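## Task

Find every blue block, including any concealed inside or beneath other objects, and place them all in the basket so that none sticks out past its rim; no block of another colour may be in the basket. At the end the drawer of the light wooden cabinet must be completely closed and the metal box must have its lid fully seated. Nothing may count on the robot holding it in place; the grippers must release and move away at the end.

## Robot and tools

Robot: two FANUC CRX arms, left_arm and right_arm, each carrying a Robotiq 140 mm two-finger gripper. The names are labels only, not sides of any picture. In the shared scene frame the origin sits on the tabletop between the arms, +x points out across the table, +z points up, and left_arm is on the +y side. Base of left_arm: (+0.017, +0.348, 0) m; base of right_arm: (-0.040, -0.439, 0) m. Each gripper's fingers point along its own +z axis and close along its y axis. end_effector_position is the spot between the pads when shut; closed fingertips extend about 33 mm past it (9 mm when fully open), and closing pushes the tips roughly 24 mm further out, so keep that clearance above surfaces. Reported hand positions can be a little off, worse at long reach.

Cameras: cam_head_left, cam_head_right (fixed, looking down at the table), cam_left_wrist, cam_right_wrist (on the hands). All images are 896x504. Calibration matrices are given but may be slightly off.

The row. Every motion command uses a row of 20 numbers, always both arms: left_arm x, y, z, qw, qx, qy, qz, then left gripper position, force_limit, speed; then the same ten for right_arm. x, y, z are an absolute target for that hand's end_effector_position in the scene frame, in metres; qw..qz are an absolute target orientation (w first) in the same frame. The last three per arm lie in [-1, 1]. Gripper position: +1 is fully open (140 mm), about -0.8 is where the pads touch, -1 squeezes until blocked. force_limit: roughly 14 N at -1, 60 N at 0, 107 N at +1. speed: finger gap rate, about 30 mm/s at -1 to 250 mm/s at +1. To leave an arm alone, resend its last pose and its last three gripper numbers exactly; a 0 is a real command. To keep an orientation, reuse the same quaternion you sent, not a drifted reported one. A target more than 0.6 m from the hand's current position along any of its axes gets the action refused for both arms. Each control step the controller limits the pose to within 70 mm and 16 degrees of where the hand is, so far targets may need several actions.

execute_actions(actions): a list of actions; each action is a table of up to 15 rows, one row per 1/30 s step, and the final row is held for the remaining steps. An empty list just returns state and images. A malformed action, or a first action failing the distance check, cancels the whole call.

move(target, speed, stop_force, blocking): target is one 20-number row as above (absolute poses). Each hand follows a straight path; both finish together, within 0.5 to 10 s. speed: 0.002 to 0.5 m/s (default 0.25), turning up to twice that in rad/s. stop_force: 20 to 80 N, one value for both arms; an arm's path halts when it senses that much extra resistance, then backs off slightly and holds. Use it only with slow moves and without turning the gripper; omit it when lifting off something you press on. blocking=false returns after 0.5 s while motion continues; then use wait or stop before other motion calls. Paths ignore obstacles and the other arm.

wait(seconds): 0 to 10 s, arms hold their last command. stop(): brakes a running move (fingers continue). zoom_image(camera, region): region is [x0, y0, x1, y1] pixels of that camera's latest image, at most 504x504. read_manual(section): only licence texts. finished_scene(scene): ends the current scene, passing its number; irreversible, so only call when the goal holds on its own.

Results: a state line per arm with pose; gripper object_status (0 moving, 1 blocked while opening, 2 blocked while closing, i.e. holding something, 3 reached target or pads met); position_measured in counts (3 open, 230 pads touching). To squeeze harder while holding, raise force_limit and change position slightly (-1 to -0.98). 'Hand target' lines show the current controller aim; 'pose unreachable' means the clearance check altered that arm's command; HELD marks restrained steps. The move line reports done, off_target, moving, held, contact or fault, plus limits (paced = pose clipped, held = some steps blocked, after which the arm may rush).

Avoid: the arms are stiff, so aiming even a little past a firm contact can cause a fault stop (joint torque at its load limit, or 150 N external force), freezing that arm 10 s. Faster contact hits harder. Do not let the arms collide or press each other. Do not drop objects or knock anything off the table. Brief external tugs on held parts or loose objects may occur. Long holding of loads heats motors; a MOTOR HOT line precedes a braking over-temperature stop. Prefer smooth, gentle motions, and at the end open the grippers and withdraw.

Each tool is called after "Call:" as name([rows], argument=value, ...), one row to a line, values as JSON.

## Session

Call:
execute_actions(actions=[])

Scene clock: 0.00 s.
left_arm: end_effector_position=(+0.8993, +0.3177, +0.2969) position_measured=3 object_status=3 end_effector_quat_wxyz=(-0.177, +0.835, -0.345, +0.391) | right_arm: end_effector_position=(+1.1386, -0.4177, +0.2760) position_measured=3 object_status=3 end_effector_quat_wxyz=(+0.286, +0.734, +0.215, +0.578)
Joint positions: left_arm=[ 0.06   0.412  0.271  0.171 -0.552  0.535] | right_arm=[-0.035  1.243  1.003  1.846 -0.238  0.423]
Joint velocities: left_arm=[ 0.     0.     0.    -0.     0.001 -0.001] | right_arm=[-0.    -0.     0.     0.    -0.001 -0.   ]
Hand target (left_arm): +0.899, +0.318, +0.297; -0.177, +0.835, -0.345, +0.391
Hand target (right_arm): +1.139, -0.418, +0.276; +0.286, +0.734, +0.215, +0.578

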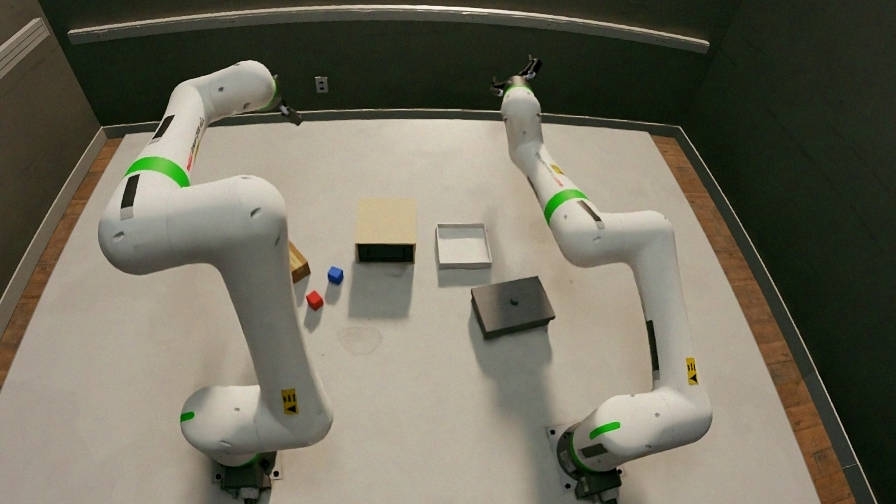

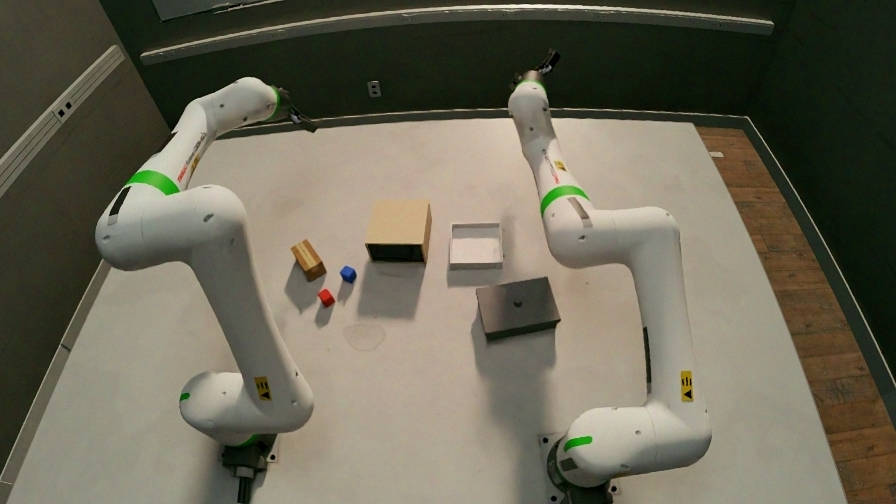

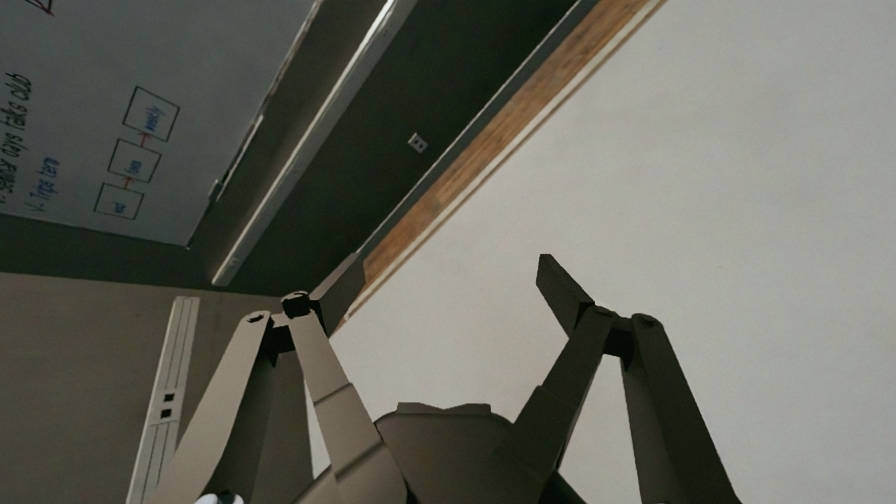

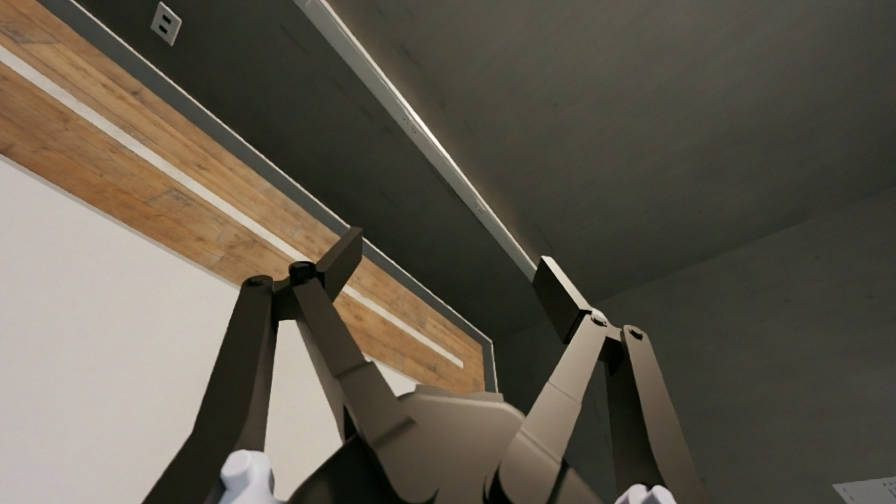

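Call:
zoom_image(camera="cam_head_right", region=[270, 180, 590, 360])

Call:
zoom_image(camera="cam_head_left", region=[270, 180, 590, 360])

Region (270, 180, 590, 360) of cam_head_right's 896x504 image, scaled by 1.575, with more detail than that image has; it fills the top 284 rows of this view, and the rest is white.

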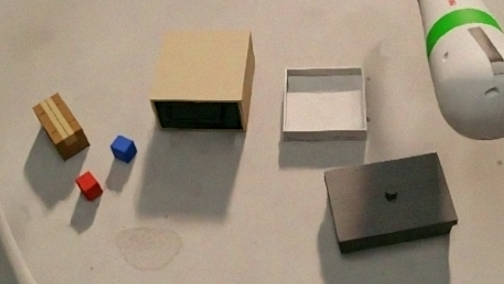

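Region (270, 180, 590, 360) of cam_head_left's 896x504 image, scaled by 1.575, with more detail than that image has; it fills the top 284 rows of this view, and the rest is white.

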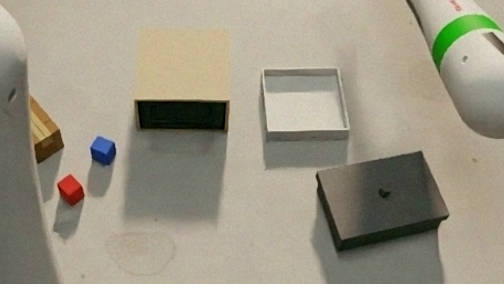

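Call:
move(target=[0.40,0.15,0.32,0,1,0,0,1,0,0, 0.28,-0.31,0.32,0,1,0,0,1,0,0], speed=0.3)

action 0: the call puts the target (right_arm/x, right_arm/y, right_arm/z) 0.859 m from right_arm's end_effector_position in the last result along the gripper's own z axis as it stood there; a target may be at most 0.6 m away along each of those axes, so nothing of the call was run and nothing moved. Command a nearer target, and go on from there in a later call.

Call:
move(target=[0.60,0.2,0.35,0,1,0,0,1,0,0, 0.7,-0.35,0.35,0,1,0,0,1,0,0], speed=0.3)

Call:
move(target=[0.40,0.15,0.32,0,1,0,0,1,0,0, 0.28,-0.31,0.32,0,1,0,0,1,0,0], speed=0.3)

Scene clock: 30.30 s.
left_arm: end_effector_position=(+0.5997, +0.1995, +0.3507) position_measured=3 object_status=3 end_effector_quat_wxyz=(-0.001, +1.000, -0.000, -0.000) | right_arm: end_effector_position=(+0.6989, -0.3512, +0.3486) position_measured=3 object_status=3 end_effector_quat_wxyz=(-0.010, +0.996, -0.000, +0.093)
Joint positions: left_arm=[-0.12   0.472  0.847 -0.001 -1.946  1.602] | right_arm=[ 0.22   0.902  1.537  0.043 -2.021  1.281]
Joint velocities: left_arm=[ 0.    -0.    -0.001  0.001 -0.001  0.   ] | right_arm=[-0.002  0.     0.001 -0.004 -0.001 -0.004]
Hand target (left_arm): +0.600, +0.200, +0.351; -0.001, +1.000, +0.000, -0.000
Hand target (right_arm): +0.699, -0.351, +0.349; -0.010, +0.996, -0.000, +0.093
Off the commanded pose (left_arm): 0.001 m, 0 deg.
Off the commanded pose (right_arm): 0.002 m, 11 deg.
elbow stopped short (right arm): the move would have taken joint 3 (elbow) straighter than the controller allows; a more bent joint 3 avoids this.
move: off_target (right_arm)
camera_calibration (this result's frames):
cam_left_wrist: T_world_to_cam=[[-0.0110235, -0.99961, -0.0256552, 0.215375], [-0.921077, 0.0001639, 0.389379, 0.428661], [-0.389223, 0.0279228, -0.92072, 0.737185], [0, 0, 0, 1]] pos_world=[0.684134, 0.194637, 0.517355]
cam_right_wrist: T_world_to_cam=[[0.14542, -0.989249, 0.0154886, -0.454713], [-0.956648, -0.1366, 0.257226, 0.534171], [-0.252345, -0.052223, -0.966227, 0.682937], [0, 0, 0, 1]] pos_world=[0.749474, -0.341191, 0.529512]

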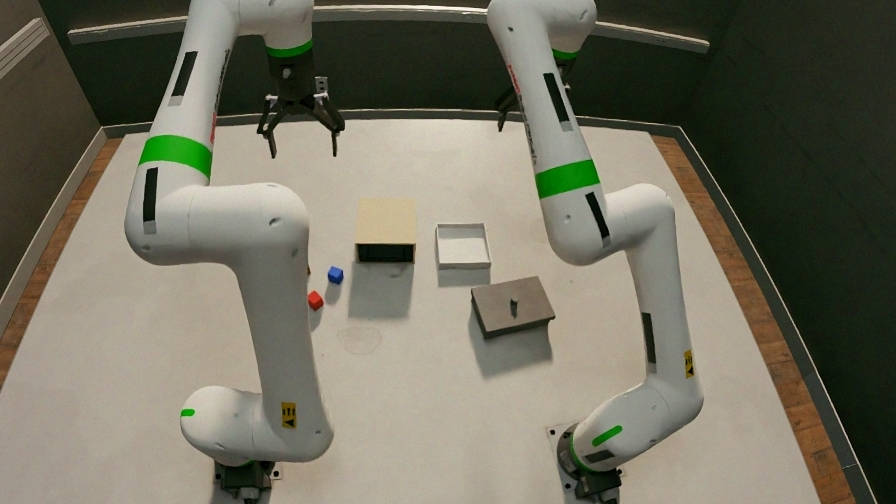

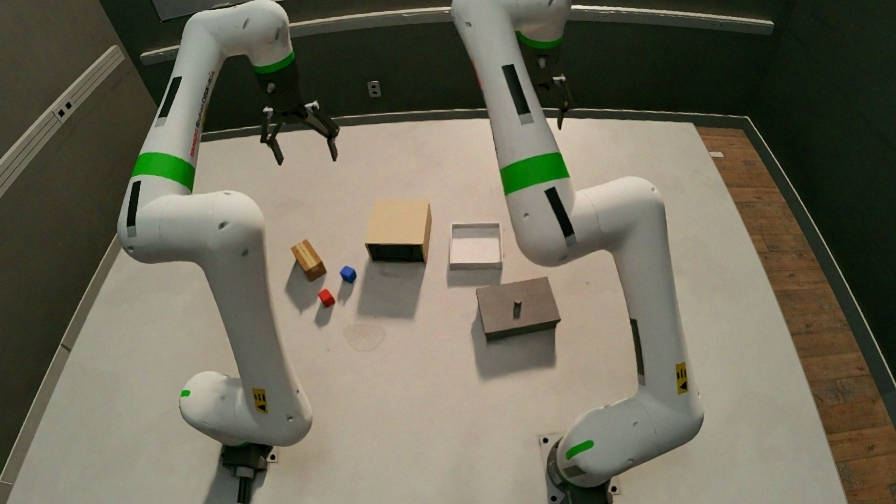

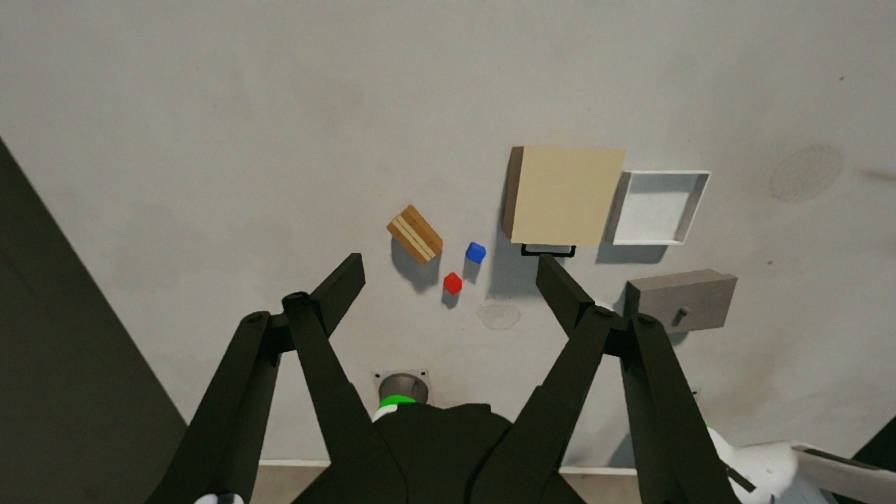

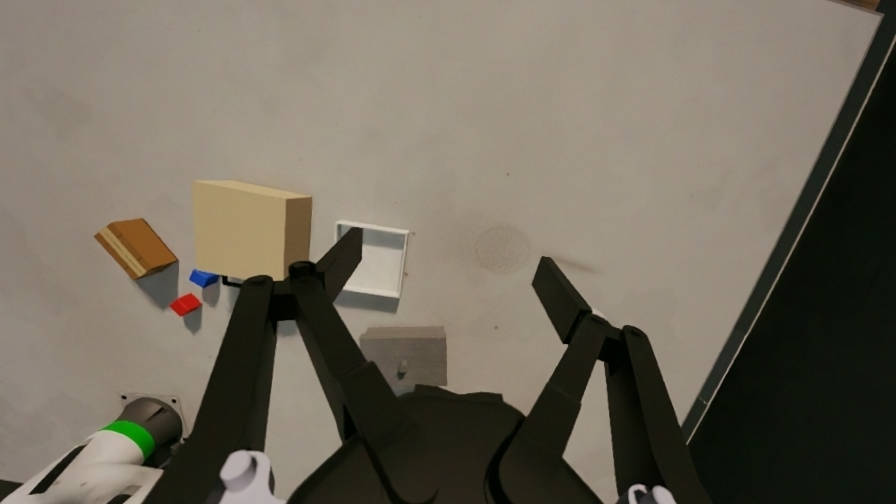

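Scene clock: 32.20 s.
left_arm: end_effector_position=(+0.4001, +0.1498, +0.3199) position_measured=3 object_status=3 end_effector_quat_wxyz=(-0.000, +1.000, +0.000, -0.000) | right_arm: end_effector_position=(+0.2797, -0.3112, +0.3197) position_measured=3 object_status=3 end_effector_quat_wxyz=(-0.000, +1.000, -0.000, -0.001)
Joint positions: left_arm=[-0.259 -0.028  0.163 -0.    -1.762  1.742] | right_arm=[ 0.674 -0.249 -0.029 -0.001 -1.792  0.804]
Joint velocities: left_arm=[-0.    -0.     0.002 -0.    -0.001 -0.   ] | right_arm=[ 0.001 -0.003 -0.     0.    -0.001 -0.001]
Hand target (left_arm): +0.400, +0.150, +0.320; -0.000, +1.000, +0.000, -0.000
Hand target (right_arm): +0.280, -0.311, +0.320; -0.000, +1.000, -0.000, -0.001
Off the commanded pose (left_arm): 0.000 m, 0 deg.
Off the commanded pose (right_arm): 0.001 m, 0 deg.
move: done
camera_calibration (this result's frames):
cam_left_wrist: T_world_to_cam=[[-0.01075, -0.999635, -0.0247939, 0.162326], [-0.921138, 0.000251644, 0.389236, 0.256779], [-0.389087, 0.0270229, -0.920805, 0.632658], [0, 0, 0, 1]] pos_world=[0.484433, 0.145106, 0.486632]
cam_right_wrist: T_world_to_cam=[[0.147109, -0.989098, 0.00665981, -0.351326], [-0.89138, -0.129651, 0.434319, 0.073293], [-0.42872, -0.0698286, -0.900735, 0.574209], [0, 0, 0, 1]] pos_world=[0.36319, -0.297897, 0.487717]

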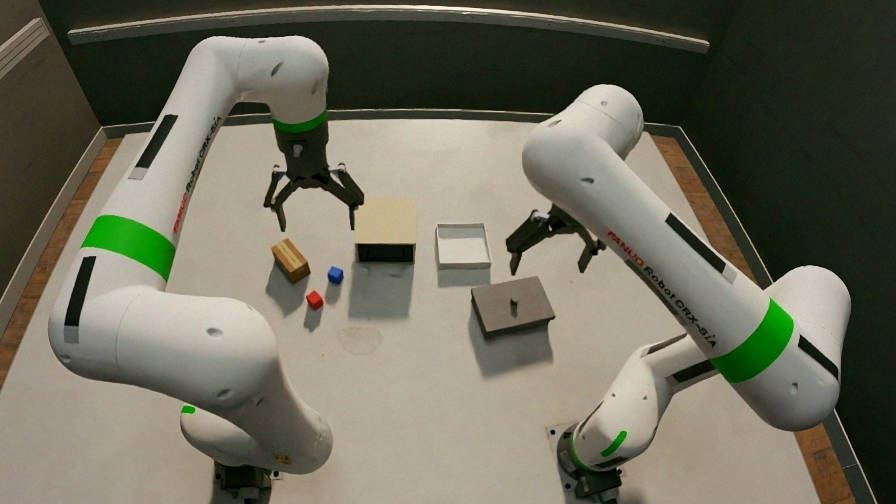

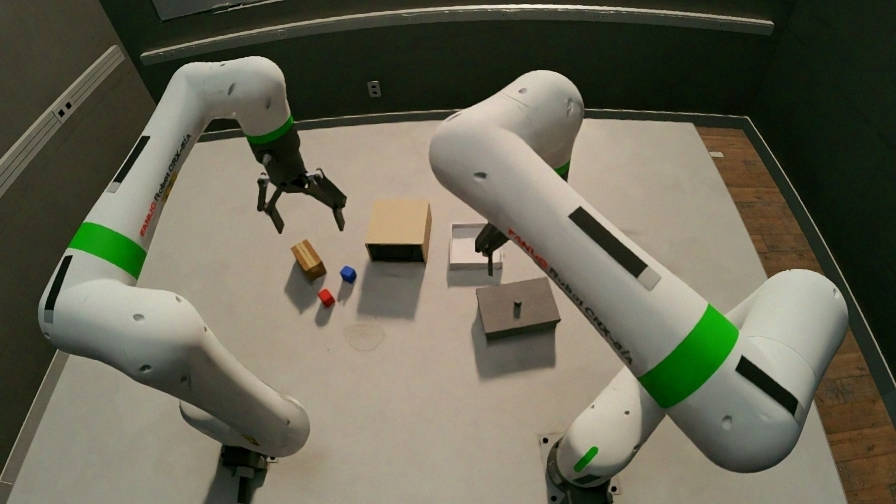

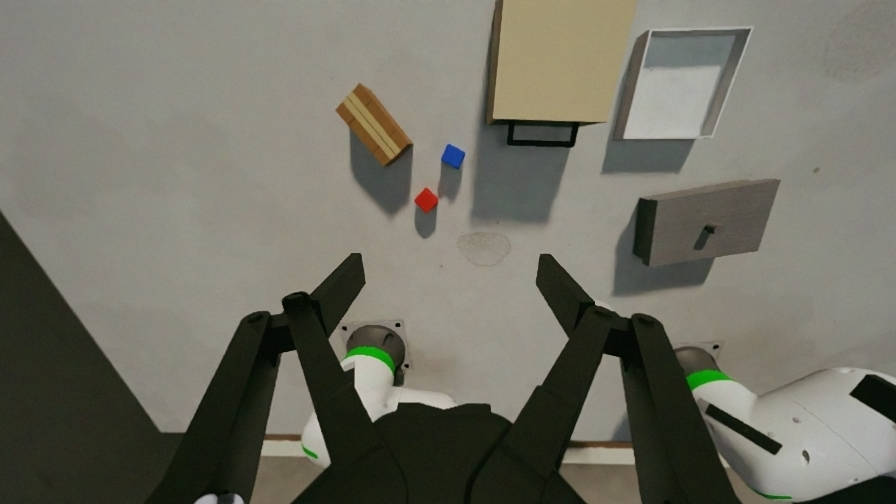

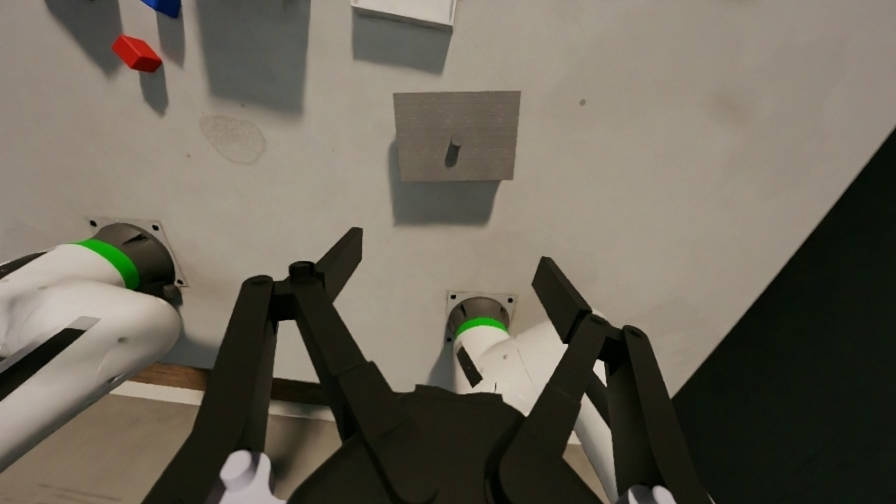

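Call:
move(target=[0.476,0.148,0.14,0,0.978,-0.208,0,0,0,0, 0.35,-0.315,0.22,0,1,0,0,0,0,0], speed=0.25)

Scene clock: 60.03 s.
left_arm: end_effector_position=(+0.4761, +0.1481, +0.1401) position_measured=129 object_status=3 end_effector_quat_wxyz=(+0.000, +0.978, -0.208, +0.000) | right_arm: end_effector_position=(+0.3502, -0.3147, +0.2201) position_measured=129 object_status=3 end_effector_quat_wxyz=(+0.000, +1.000, -0.000, +0.000)
Joint positions: left_arm=[-0.235  0.155 -0.064  0.    -1.351  1.299] | right_arm=[ 0.54  -0.102 -0.14   0.    -1.533  0.939]
Joint velocities: left_arm=[0.    0.001 0.    0.    0.001 0.   ] | right_arm=[ 0.     0.    -0.001 -0.     0.001 -0.   ]
Hand target (left_arm): +0.476, +0.148, +0.140; +0.000, +0.978, -0.208, +0.000
Hand target (right_arm): +0.350, -0.315, +0.220; +0.000, +1.000, -0.000, +0.000
Off the commanded pose (left_arm): 0.000 m, 0 deg.
Off the commanded pose (right_arm): 0.000 m, 0 deg.
move: done
camera_calibration (this result's frames):
cam_left_wrist: T_world_to_cam=[[-0.416336, -0.908882, -0.0244689, 0.336601], [-0.841477, 0.374987, 0.388975, 0.30342], [-0.344357, 0.182534, -0.920923, 0.452378], [0, 0, 0, 1]] pos_world=[0.551239, 0.109577, 0.306819]
cam_right_wrist: T_world_to_cam=[[0.147325, -0.989058, 0.007766, -0.364856], [-0.892064, -0.129478, 0.432962, 0.179556], [-0.427219, -0.070714, -0.901378, 0.513842], [0, 0, 0, 1]] pos_world=[0.433451, -0.30128, 0.388258]

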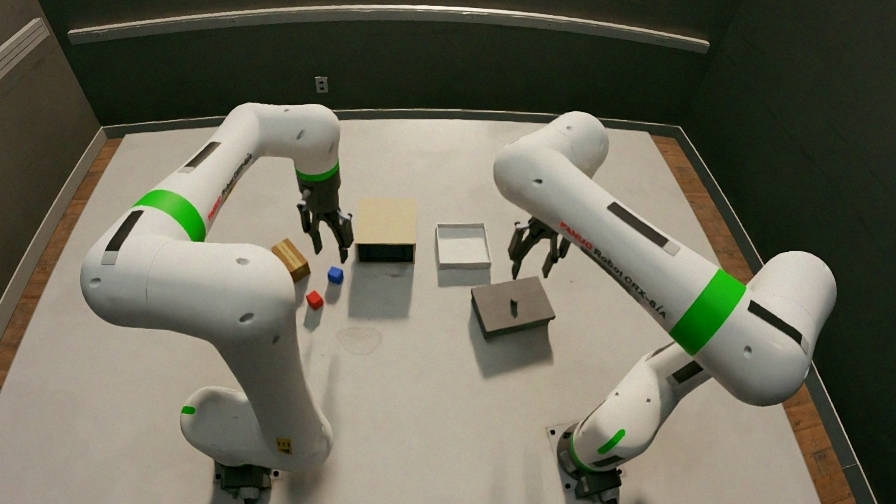

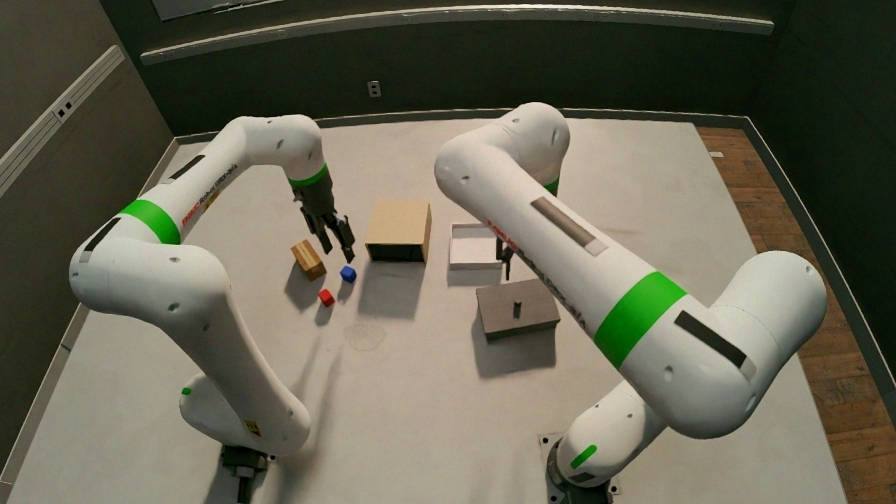

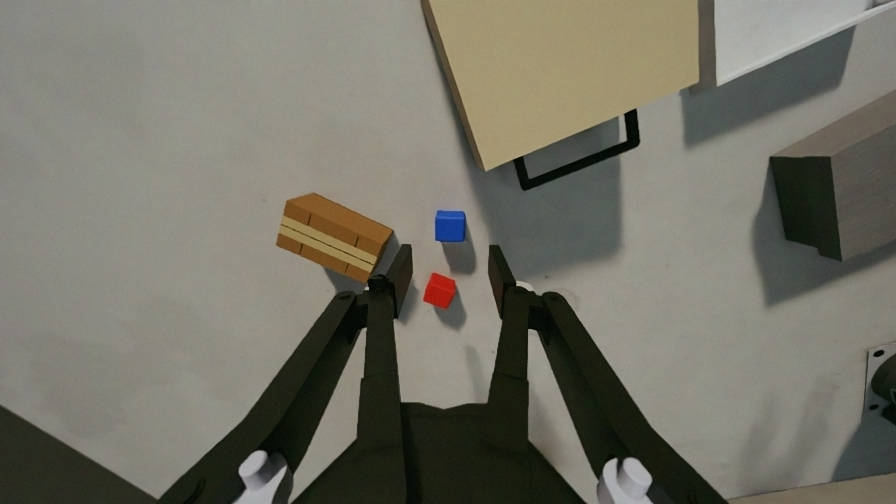

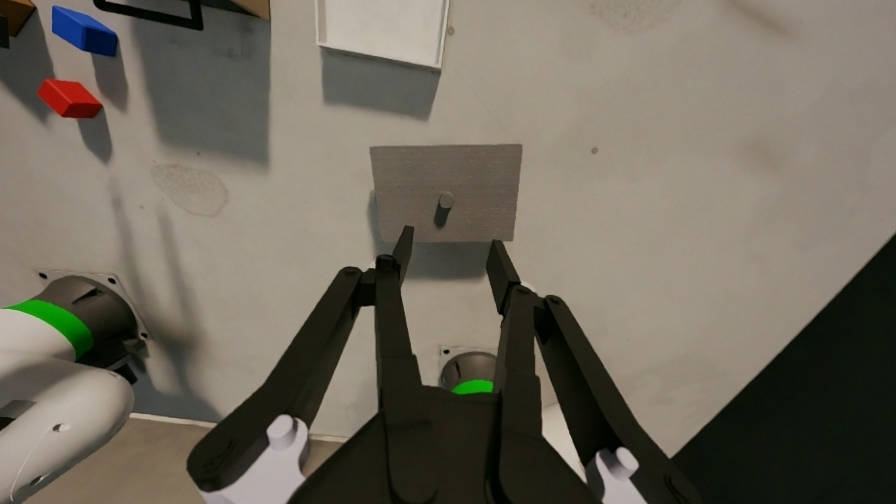

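Call:
move(target=[0.476,0.148,0.04,0,0.978,-0.208,0,0,0,0, 0.353,-0.3145,0.115,0,1,0,0,-0.4,0,0], speed=0.12)

Call:
move(target=[0.476,0.148,0.04,0,0.978,-0.208,0,-1,0,0, 0.353,-0.3145,0.06,0,1,0,0,-0.4,0,0], speed=0.01, stop_force=20)

Scene clock: 79.97 s.
left_arm: end_effector_position=(+0.4761, +0.1481, +0.0400) position_measured=129 object_status=3 end_effector_quat_wxyz=(-0.000, +0.978, -0.208, +0.000) | right_arm: end_effector_position=(+0.3531, -0.3144, +0.1150) position_measured=179 object_status=3 end_effector_quat_wxyz=(-0.000, +1.000, -0.000, -0.000)
Joint positions: left_arm=[-0.236  0.236 -0.214 -0.    -1.121  1.299] | right_arm=[ 0.535 -0.052 -0.342 -0.    -1.281  0.943]
Joint velocities: left_arm=[ 0.     0.    -0.001 -0.     0.001  0.001] | right_arm=[ 0.001  0.001 -0.001  0.    -0.     0.   ]
Hand target (left_arm): +0.476, +0.148, +0.040; -0.000, +0.978, -0.208, -0.000
Hand target (right_arm): +0.353, -0.314, +0.115; +0.000, +1.000, -0.000, +0.000
Off the commanded pose (left_arm): 0.000 m, 0 deg.
Off the commanded pose (right_arm): 0.000 m, 0 deg.
move: done
camera_calibration (this result's frames):
cam_left_wrist: T_world_to_cam=[[-0.416703, -0.908706, -0.0247388, 0.33429], [-0.841322, 0.375211, 0.389093, 0.342218], [-0.344289, 0.18295, -0.920866, 0.360134], [0, 0, 0, 1]] pos_world=[0.551205, 0.109481, 0.206751]
cam_right_wrist: T_world_to_cam=[[0.147279, -0.989067, 0.00744692, -0.364078], [-0.891889, -0.129546, 0.433303, 0.227531], [-0.427601, -0.0704583, -0.901218, 0.420582], [0, 0, 0, 1]] pos_world=[0.436394, -0.300988, 0.283158]

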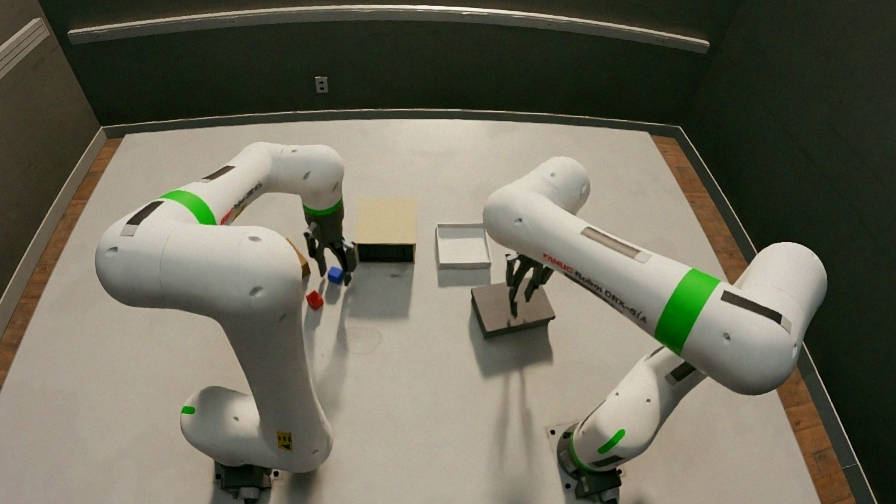

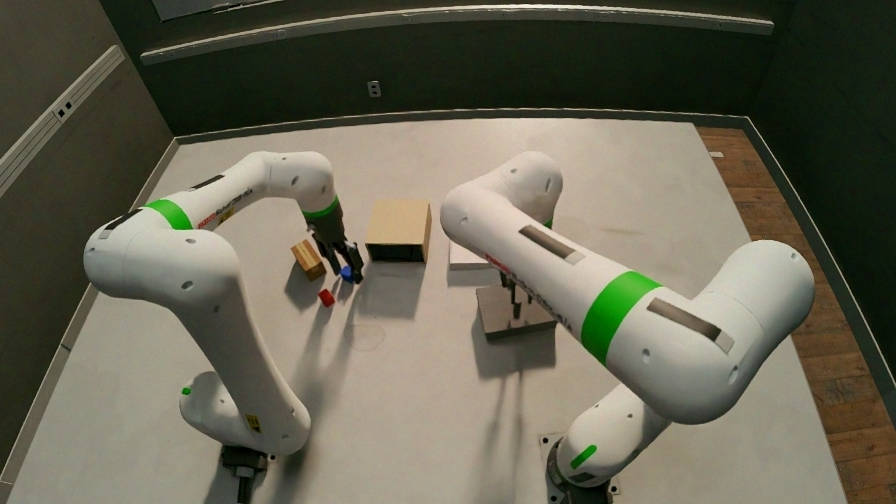

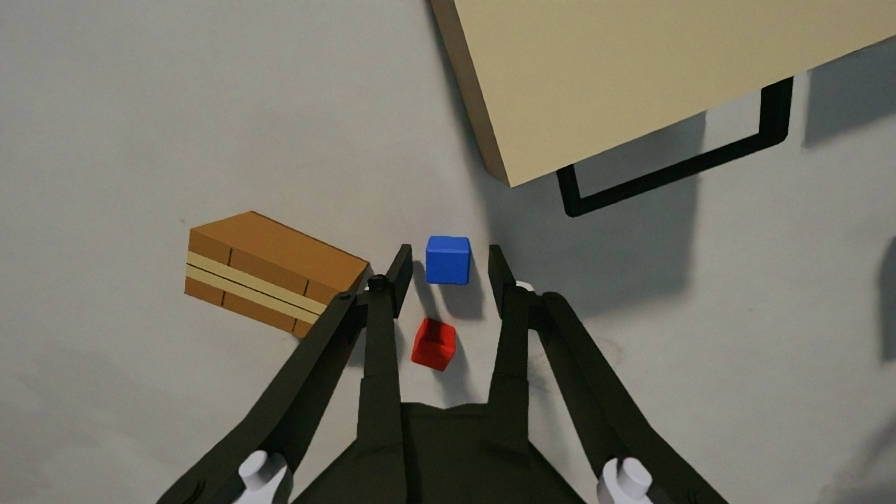

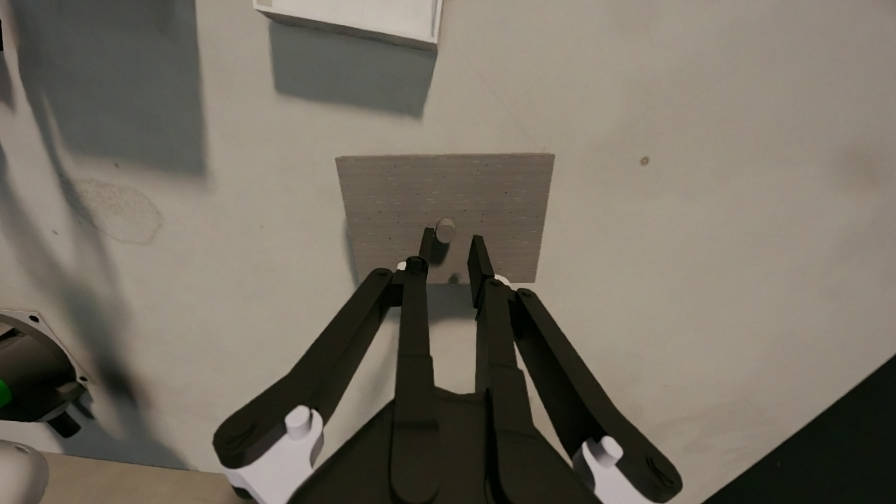

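Scene clock: 83.27 s.
left_arm: end_effector_position=(+0.4760, +0.1480, +0.0400) position_measured=182 object_status=2 end_effector_quat_wxyz=(-0.000, +0.978, -0.208, -0.000) | right_arm: end_effector_position=(+0.3531, -0.3145, +0.0853) position_measured=179 object_status=3 end_effector_quat_wxyz=(+0.000, +1.000, -0.000, -0.000)
Joint positions: left_arm=[-0.236  0.236 -0.214 -0.    -1.121  1.299] | right_arm=[ 0.535 -0.027 -0.391  0.    -1.207  0.943]
Joint velocities: left_arm=[ 0.    -0.    -0.     0.     0.001 -0.   ] | right_arm=[ 0.     0.     0.003  0.    -0.001  0.001]
Hand target (left_arm): +0.476, +0.148, +0.040; +0.000, +0.978, -0.208, -0.000
Hand target (right_arm): +0.353, -0.314, +0.086; -0.000, +1.000, -0.000, +0.000
Off the commanded pose (left_arm): 0.000 m, 0 deg.
Off the commanded pose (right_arm): 0.025 m, 0 deg.
move: contact (right_arm)
camera_calibration (this result's frames):
cam_left_wrist: T_world_to_cam=[[-0.41685, -0.908645, -0.0244894, 0.334245], [-0.84122, 0.375431, 0.389103, 0.342134], [-0.344362, 0.182798, -0.920869, 0.360158], [0, 0, 0, 1]] pos_world=[0.551165, 0.109426, 0.206718]
cam_right_wrist: T_world_to_cam=[[0.147473, -0.989036, 0.00776316, -0.364057], [-0.891866, -0.129583, 0.43334, 0.240358], [-0.427583, -0.0708298, -0.901197, 0.393715], [0, 0, 0, 1]] pos_world=[0.436401, -0.301032, 0.253484]

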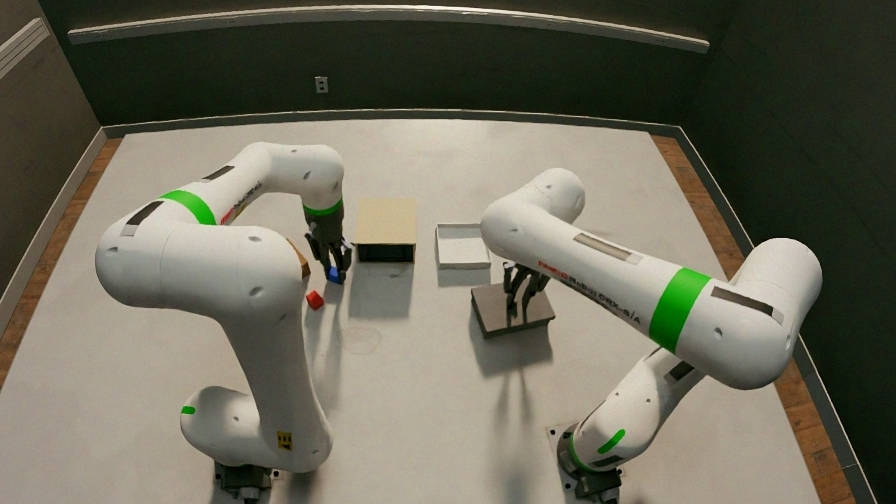

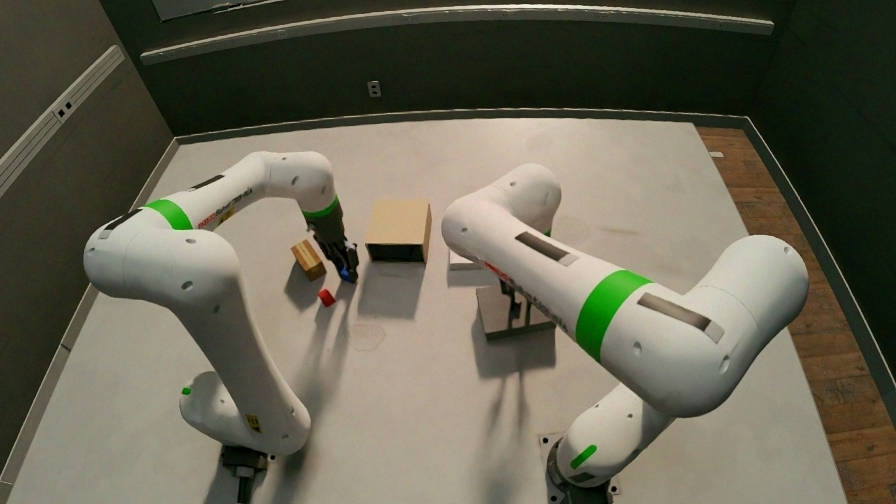

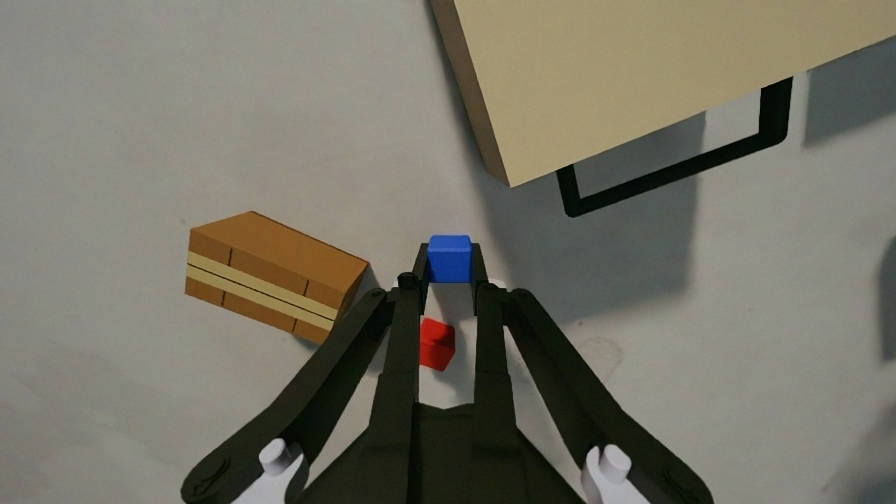

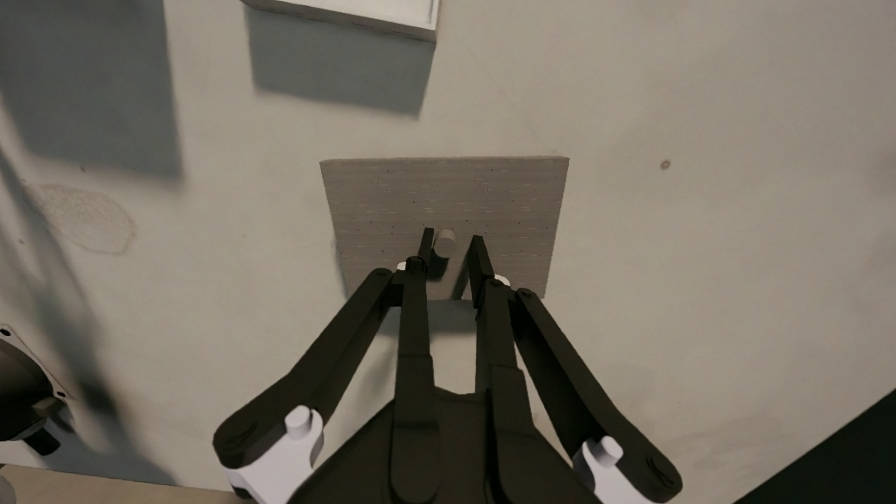

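Call:
move(target=[0.476,0.148,0.25,0,0.978,-0.208,0,-1,0,0, 0.353,-0.3095,0.089,0,1,0,0,-0.4,0,0], speed=0.2)

Call:
move(target=[0.52,-0.05,0.25,0,1,0,0,-1,0,0, 0.353,-0.3095,0.089,0,1,0,0,-1,0.5,0], speed=0.2)

Scene clock: 107.90 s.
left_arm: end_effector_position=(+0.4760, +0.1481, +0.2500) position_measured=182 object_status=2 end_effector_quat_wxyz=(+0.000, +0.978, -0.208, +0.000) | right_arm: end_effector_position=(+0.3530, -0.3095, +0.0890) position_measured=179 object_status=3 end_effector_quat_wxyz=(-0.000, +1.000, +0.000, -0.000)
Joint positions: left_arm=[-0.235  0.13   0.165  0.    -1.606  1.298] | right_arm=[ 0.546 -0.026 -0.381 -0.    -1.216  0.933]
Joint velocities: left_arm=[ 0.     0.001  0.002 -0.     0.001  0.001] | right_arm=[ 0.001  0.001 -0.     0.    -0.001 -0.001]
Hand target (left_arm): +0.476, +0.148, +0.250; +0.000, +0.978, -0.208, +0.000
Hand target (right_arm): +0.353, -0.309, +0.089; -0.000, +1.000, +0.000, -0.000
Off the commanded pose (left_arm): 0.000 m, 0 deg.
Off the commanded pose (right_arm): 0.000 m, 0 deg.
move: done
camera_calibration (this result's frames):
cam_left_wrist: T_world_to_cam=[[-0.417412, -0.908391, -0.0243452, 0.339681], [-0.840998, 0.376019, 0.389015, 0.260179], [-0.344224, 0.182854, -0.92091, 0.55346], [0, 0, 0, 1]] pos_world=[0.551111, 0.109529, 0.416743]
cam_right_wrist: T_world_to_cam=[[0.147674, -0.989007, 0.00756916, -0.359167], [-0.89183, -0.129847, 0.433335, 0.239226], [-0.427588, -0.0707426, -0.901201, 0.397353], [0, 0, 0, 1]] pos_world=[0.436292, -0.296046, 0.257149]

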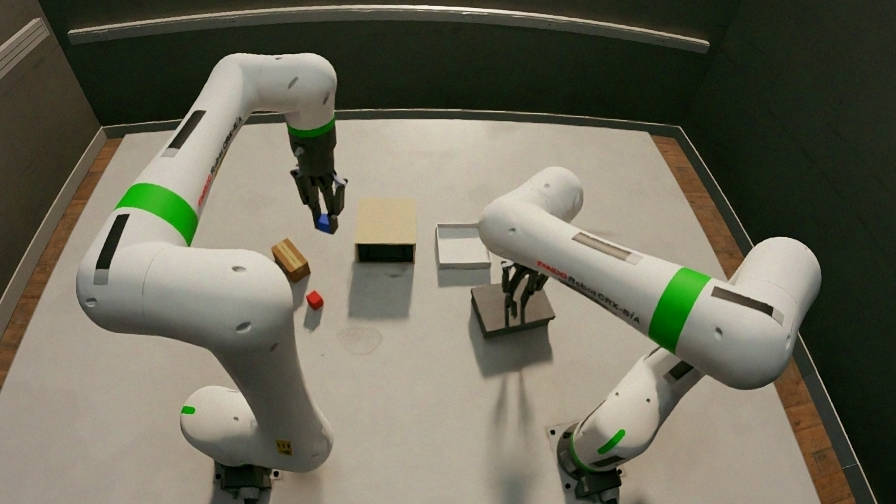

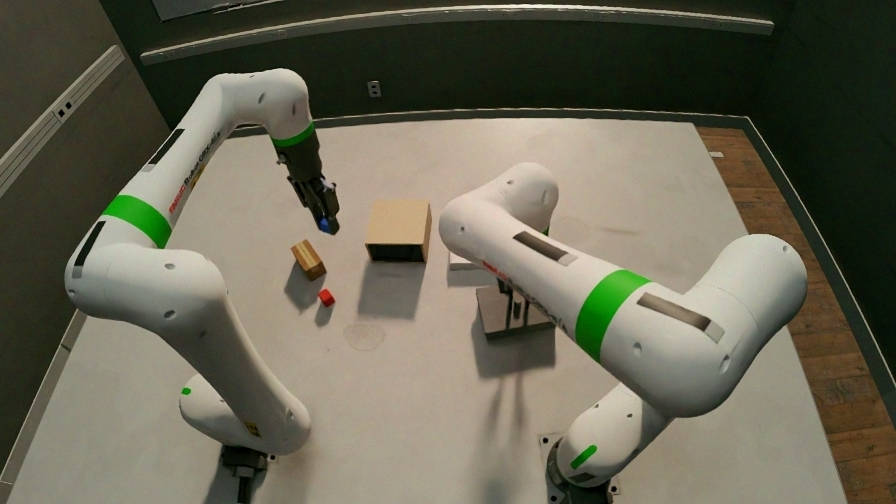

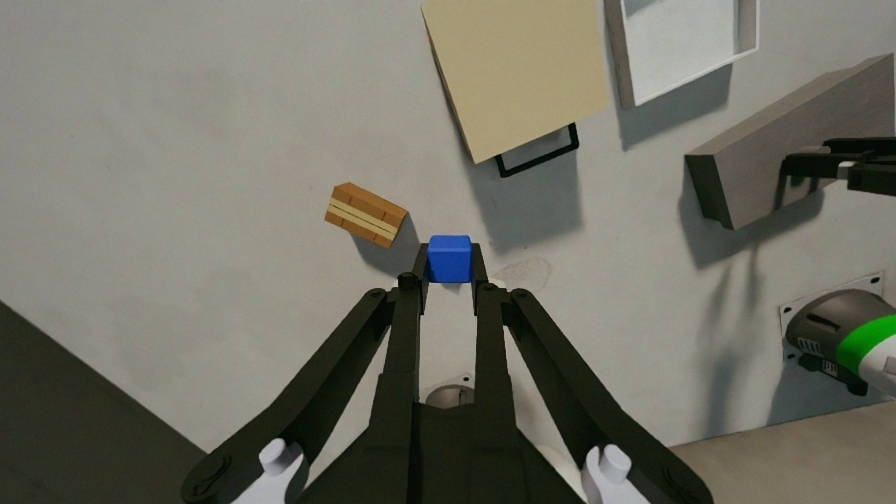

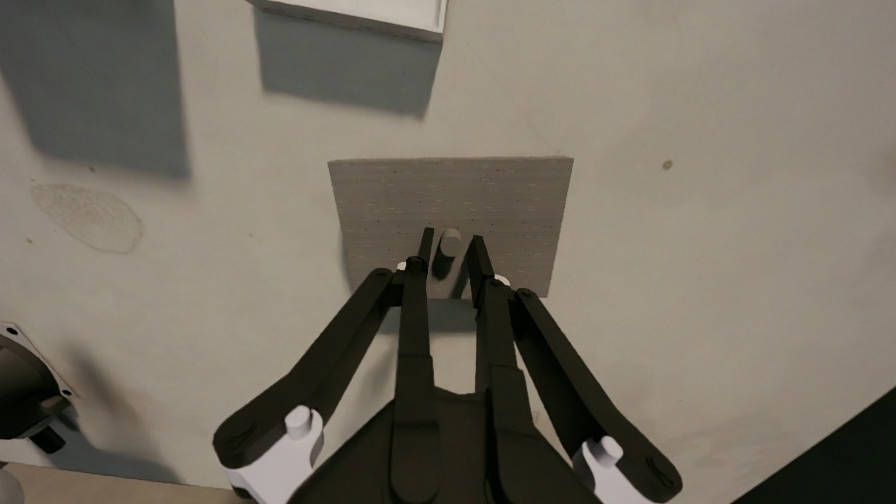

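Scene clock: 109.37 s.
left_arm: end_effector_position=(+0.5203, -0.0495, +0.2501) position_measured=182 object_status=2 end_effector_quat_wxyz=(-0.000, +1.000, -0.000, -0.000) | right_arm: end_effector_position=(+0.3530, -0.3095, +0.0890) position_measured=212 object_status=2 end_effector_quat_wxyz=(-0.000, +1.000, +0.000, +0.000)
Joint positions: left_arm=[-0.553  0.517  0.669 -0.001 -1.724  2.035] | right_arm=[ 0.546 -0.026 -0.381 -0.    -1.216  0.933]
Joint velocities: left_arm=[-0.     0.001  0.002  0.    -0.     0.001] | right_arm=[ 0.     0.001 -0.001 -0.     0.001  0.   ]
Hand target (left_arm): +0.520, -0.050, +0.250; -0.000, +1.000, -0.000, -0.000
Hand target (right_arm): +0.353, -0.309, +0.089; +0.000, +1.000, +0.000, +0.000
Off the commanded pose (left_arm): 0.001 m, 0 deg.
Off the commanded pose (right_arm): 0.000 m, 0 deg.
move: done
camera_calibration (this result's frames):
cam_left_wrist: T_world_to_cam=[[-0.0111203, -0.999616, -0.025367, -0.0369927], [-0.921161, 0.00037131, 0.389182, 0.394822], [-0.389023, 0.0276949, -0.920812, 0.620547], [0, 0, 0, 1]] pos_world=[0.60469, -0.0543111, 0.416811]
cam_right_wrist: T_world_to_cam=[[0.147698, -0.989004, 0.00754279, -0.359146], [-0.891846, -0.129884, 0.43329, 0.239245], [-0.427546, -0.070723, -0.901223, 0.397367], [0, 0, 0, 1]] pos_world=[0.436307, -0.29602, 0.257163]

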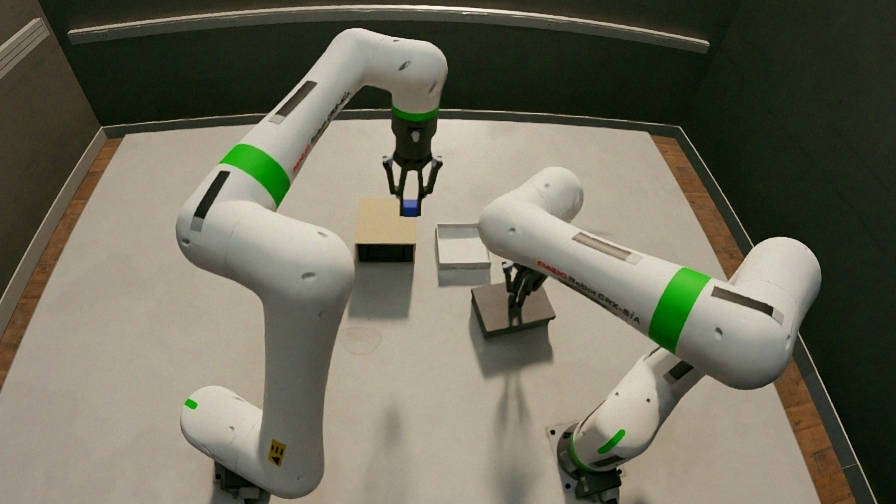

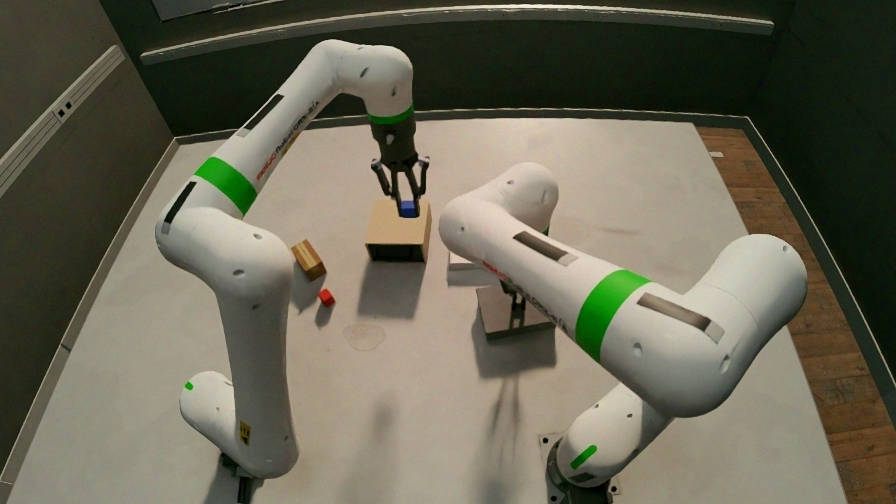

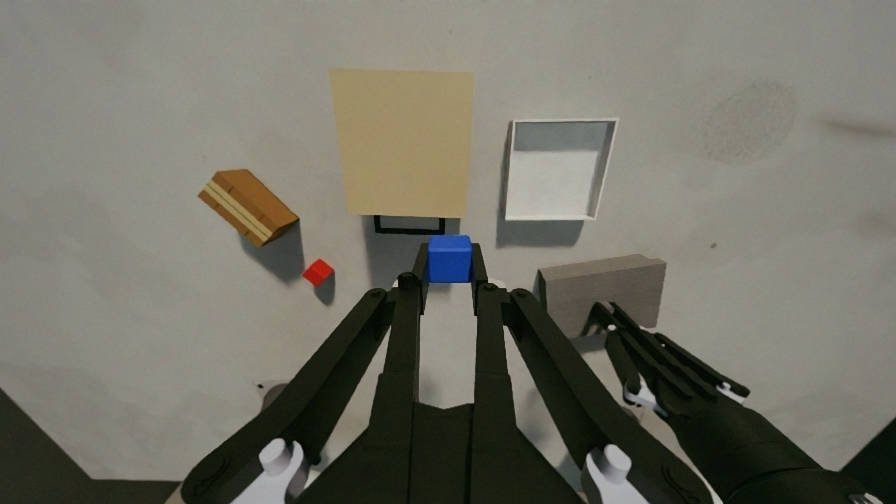

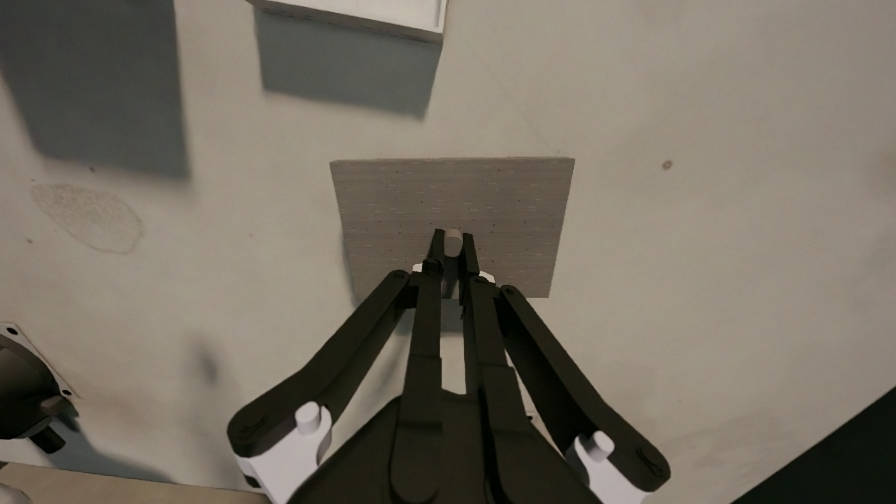

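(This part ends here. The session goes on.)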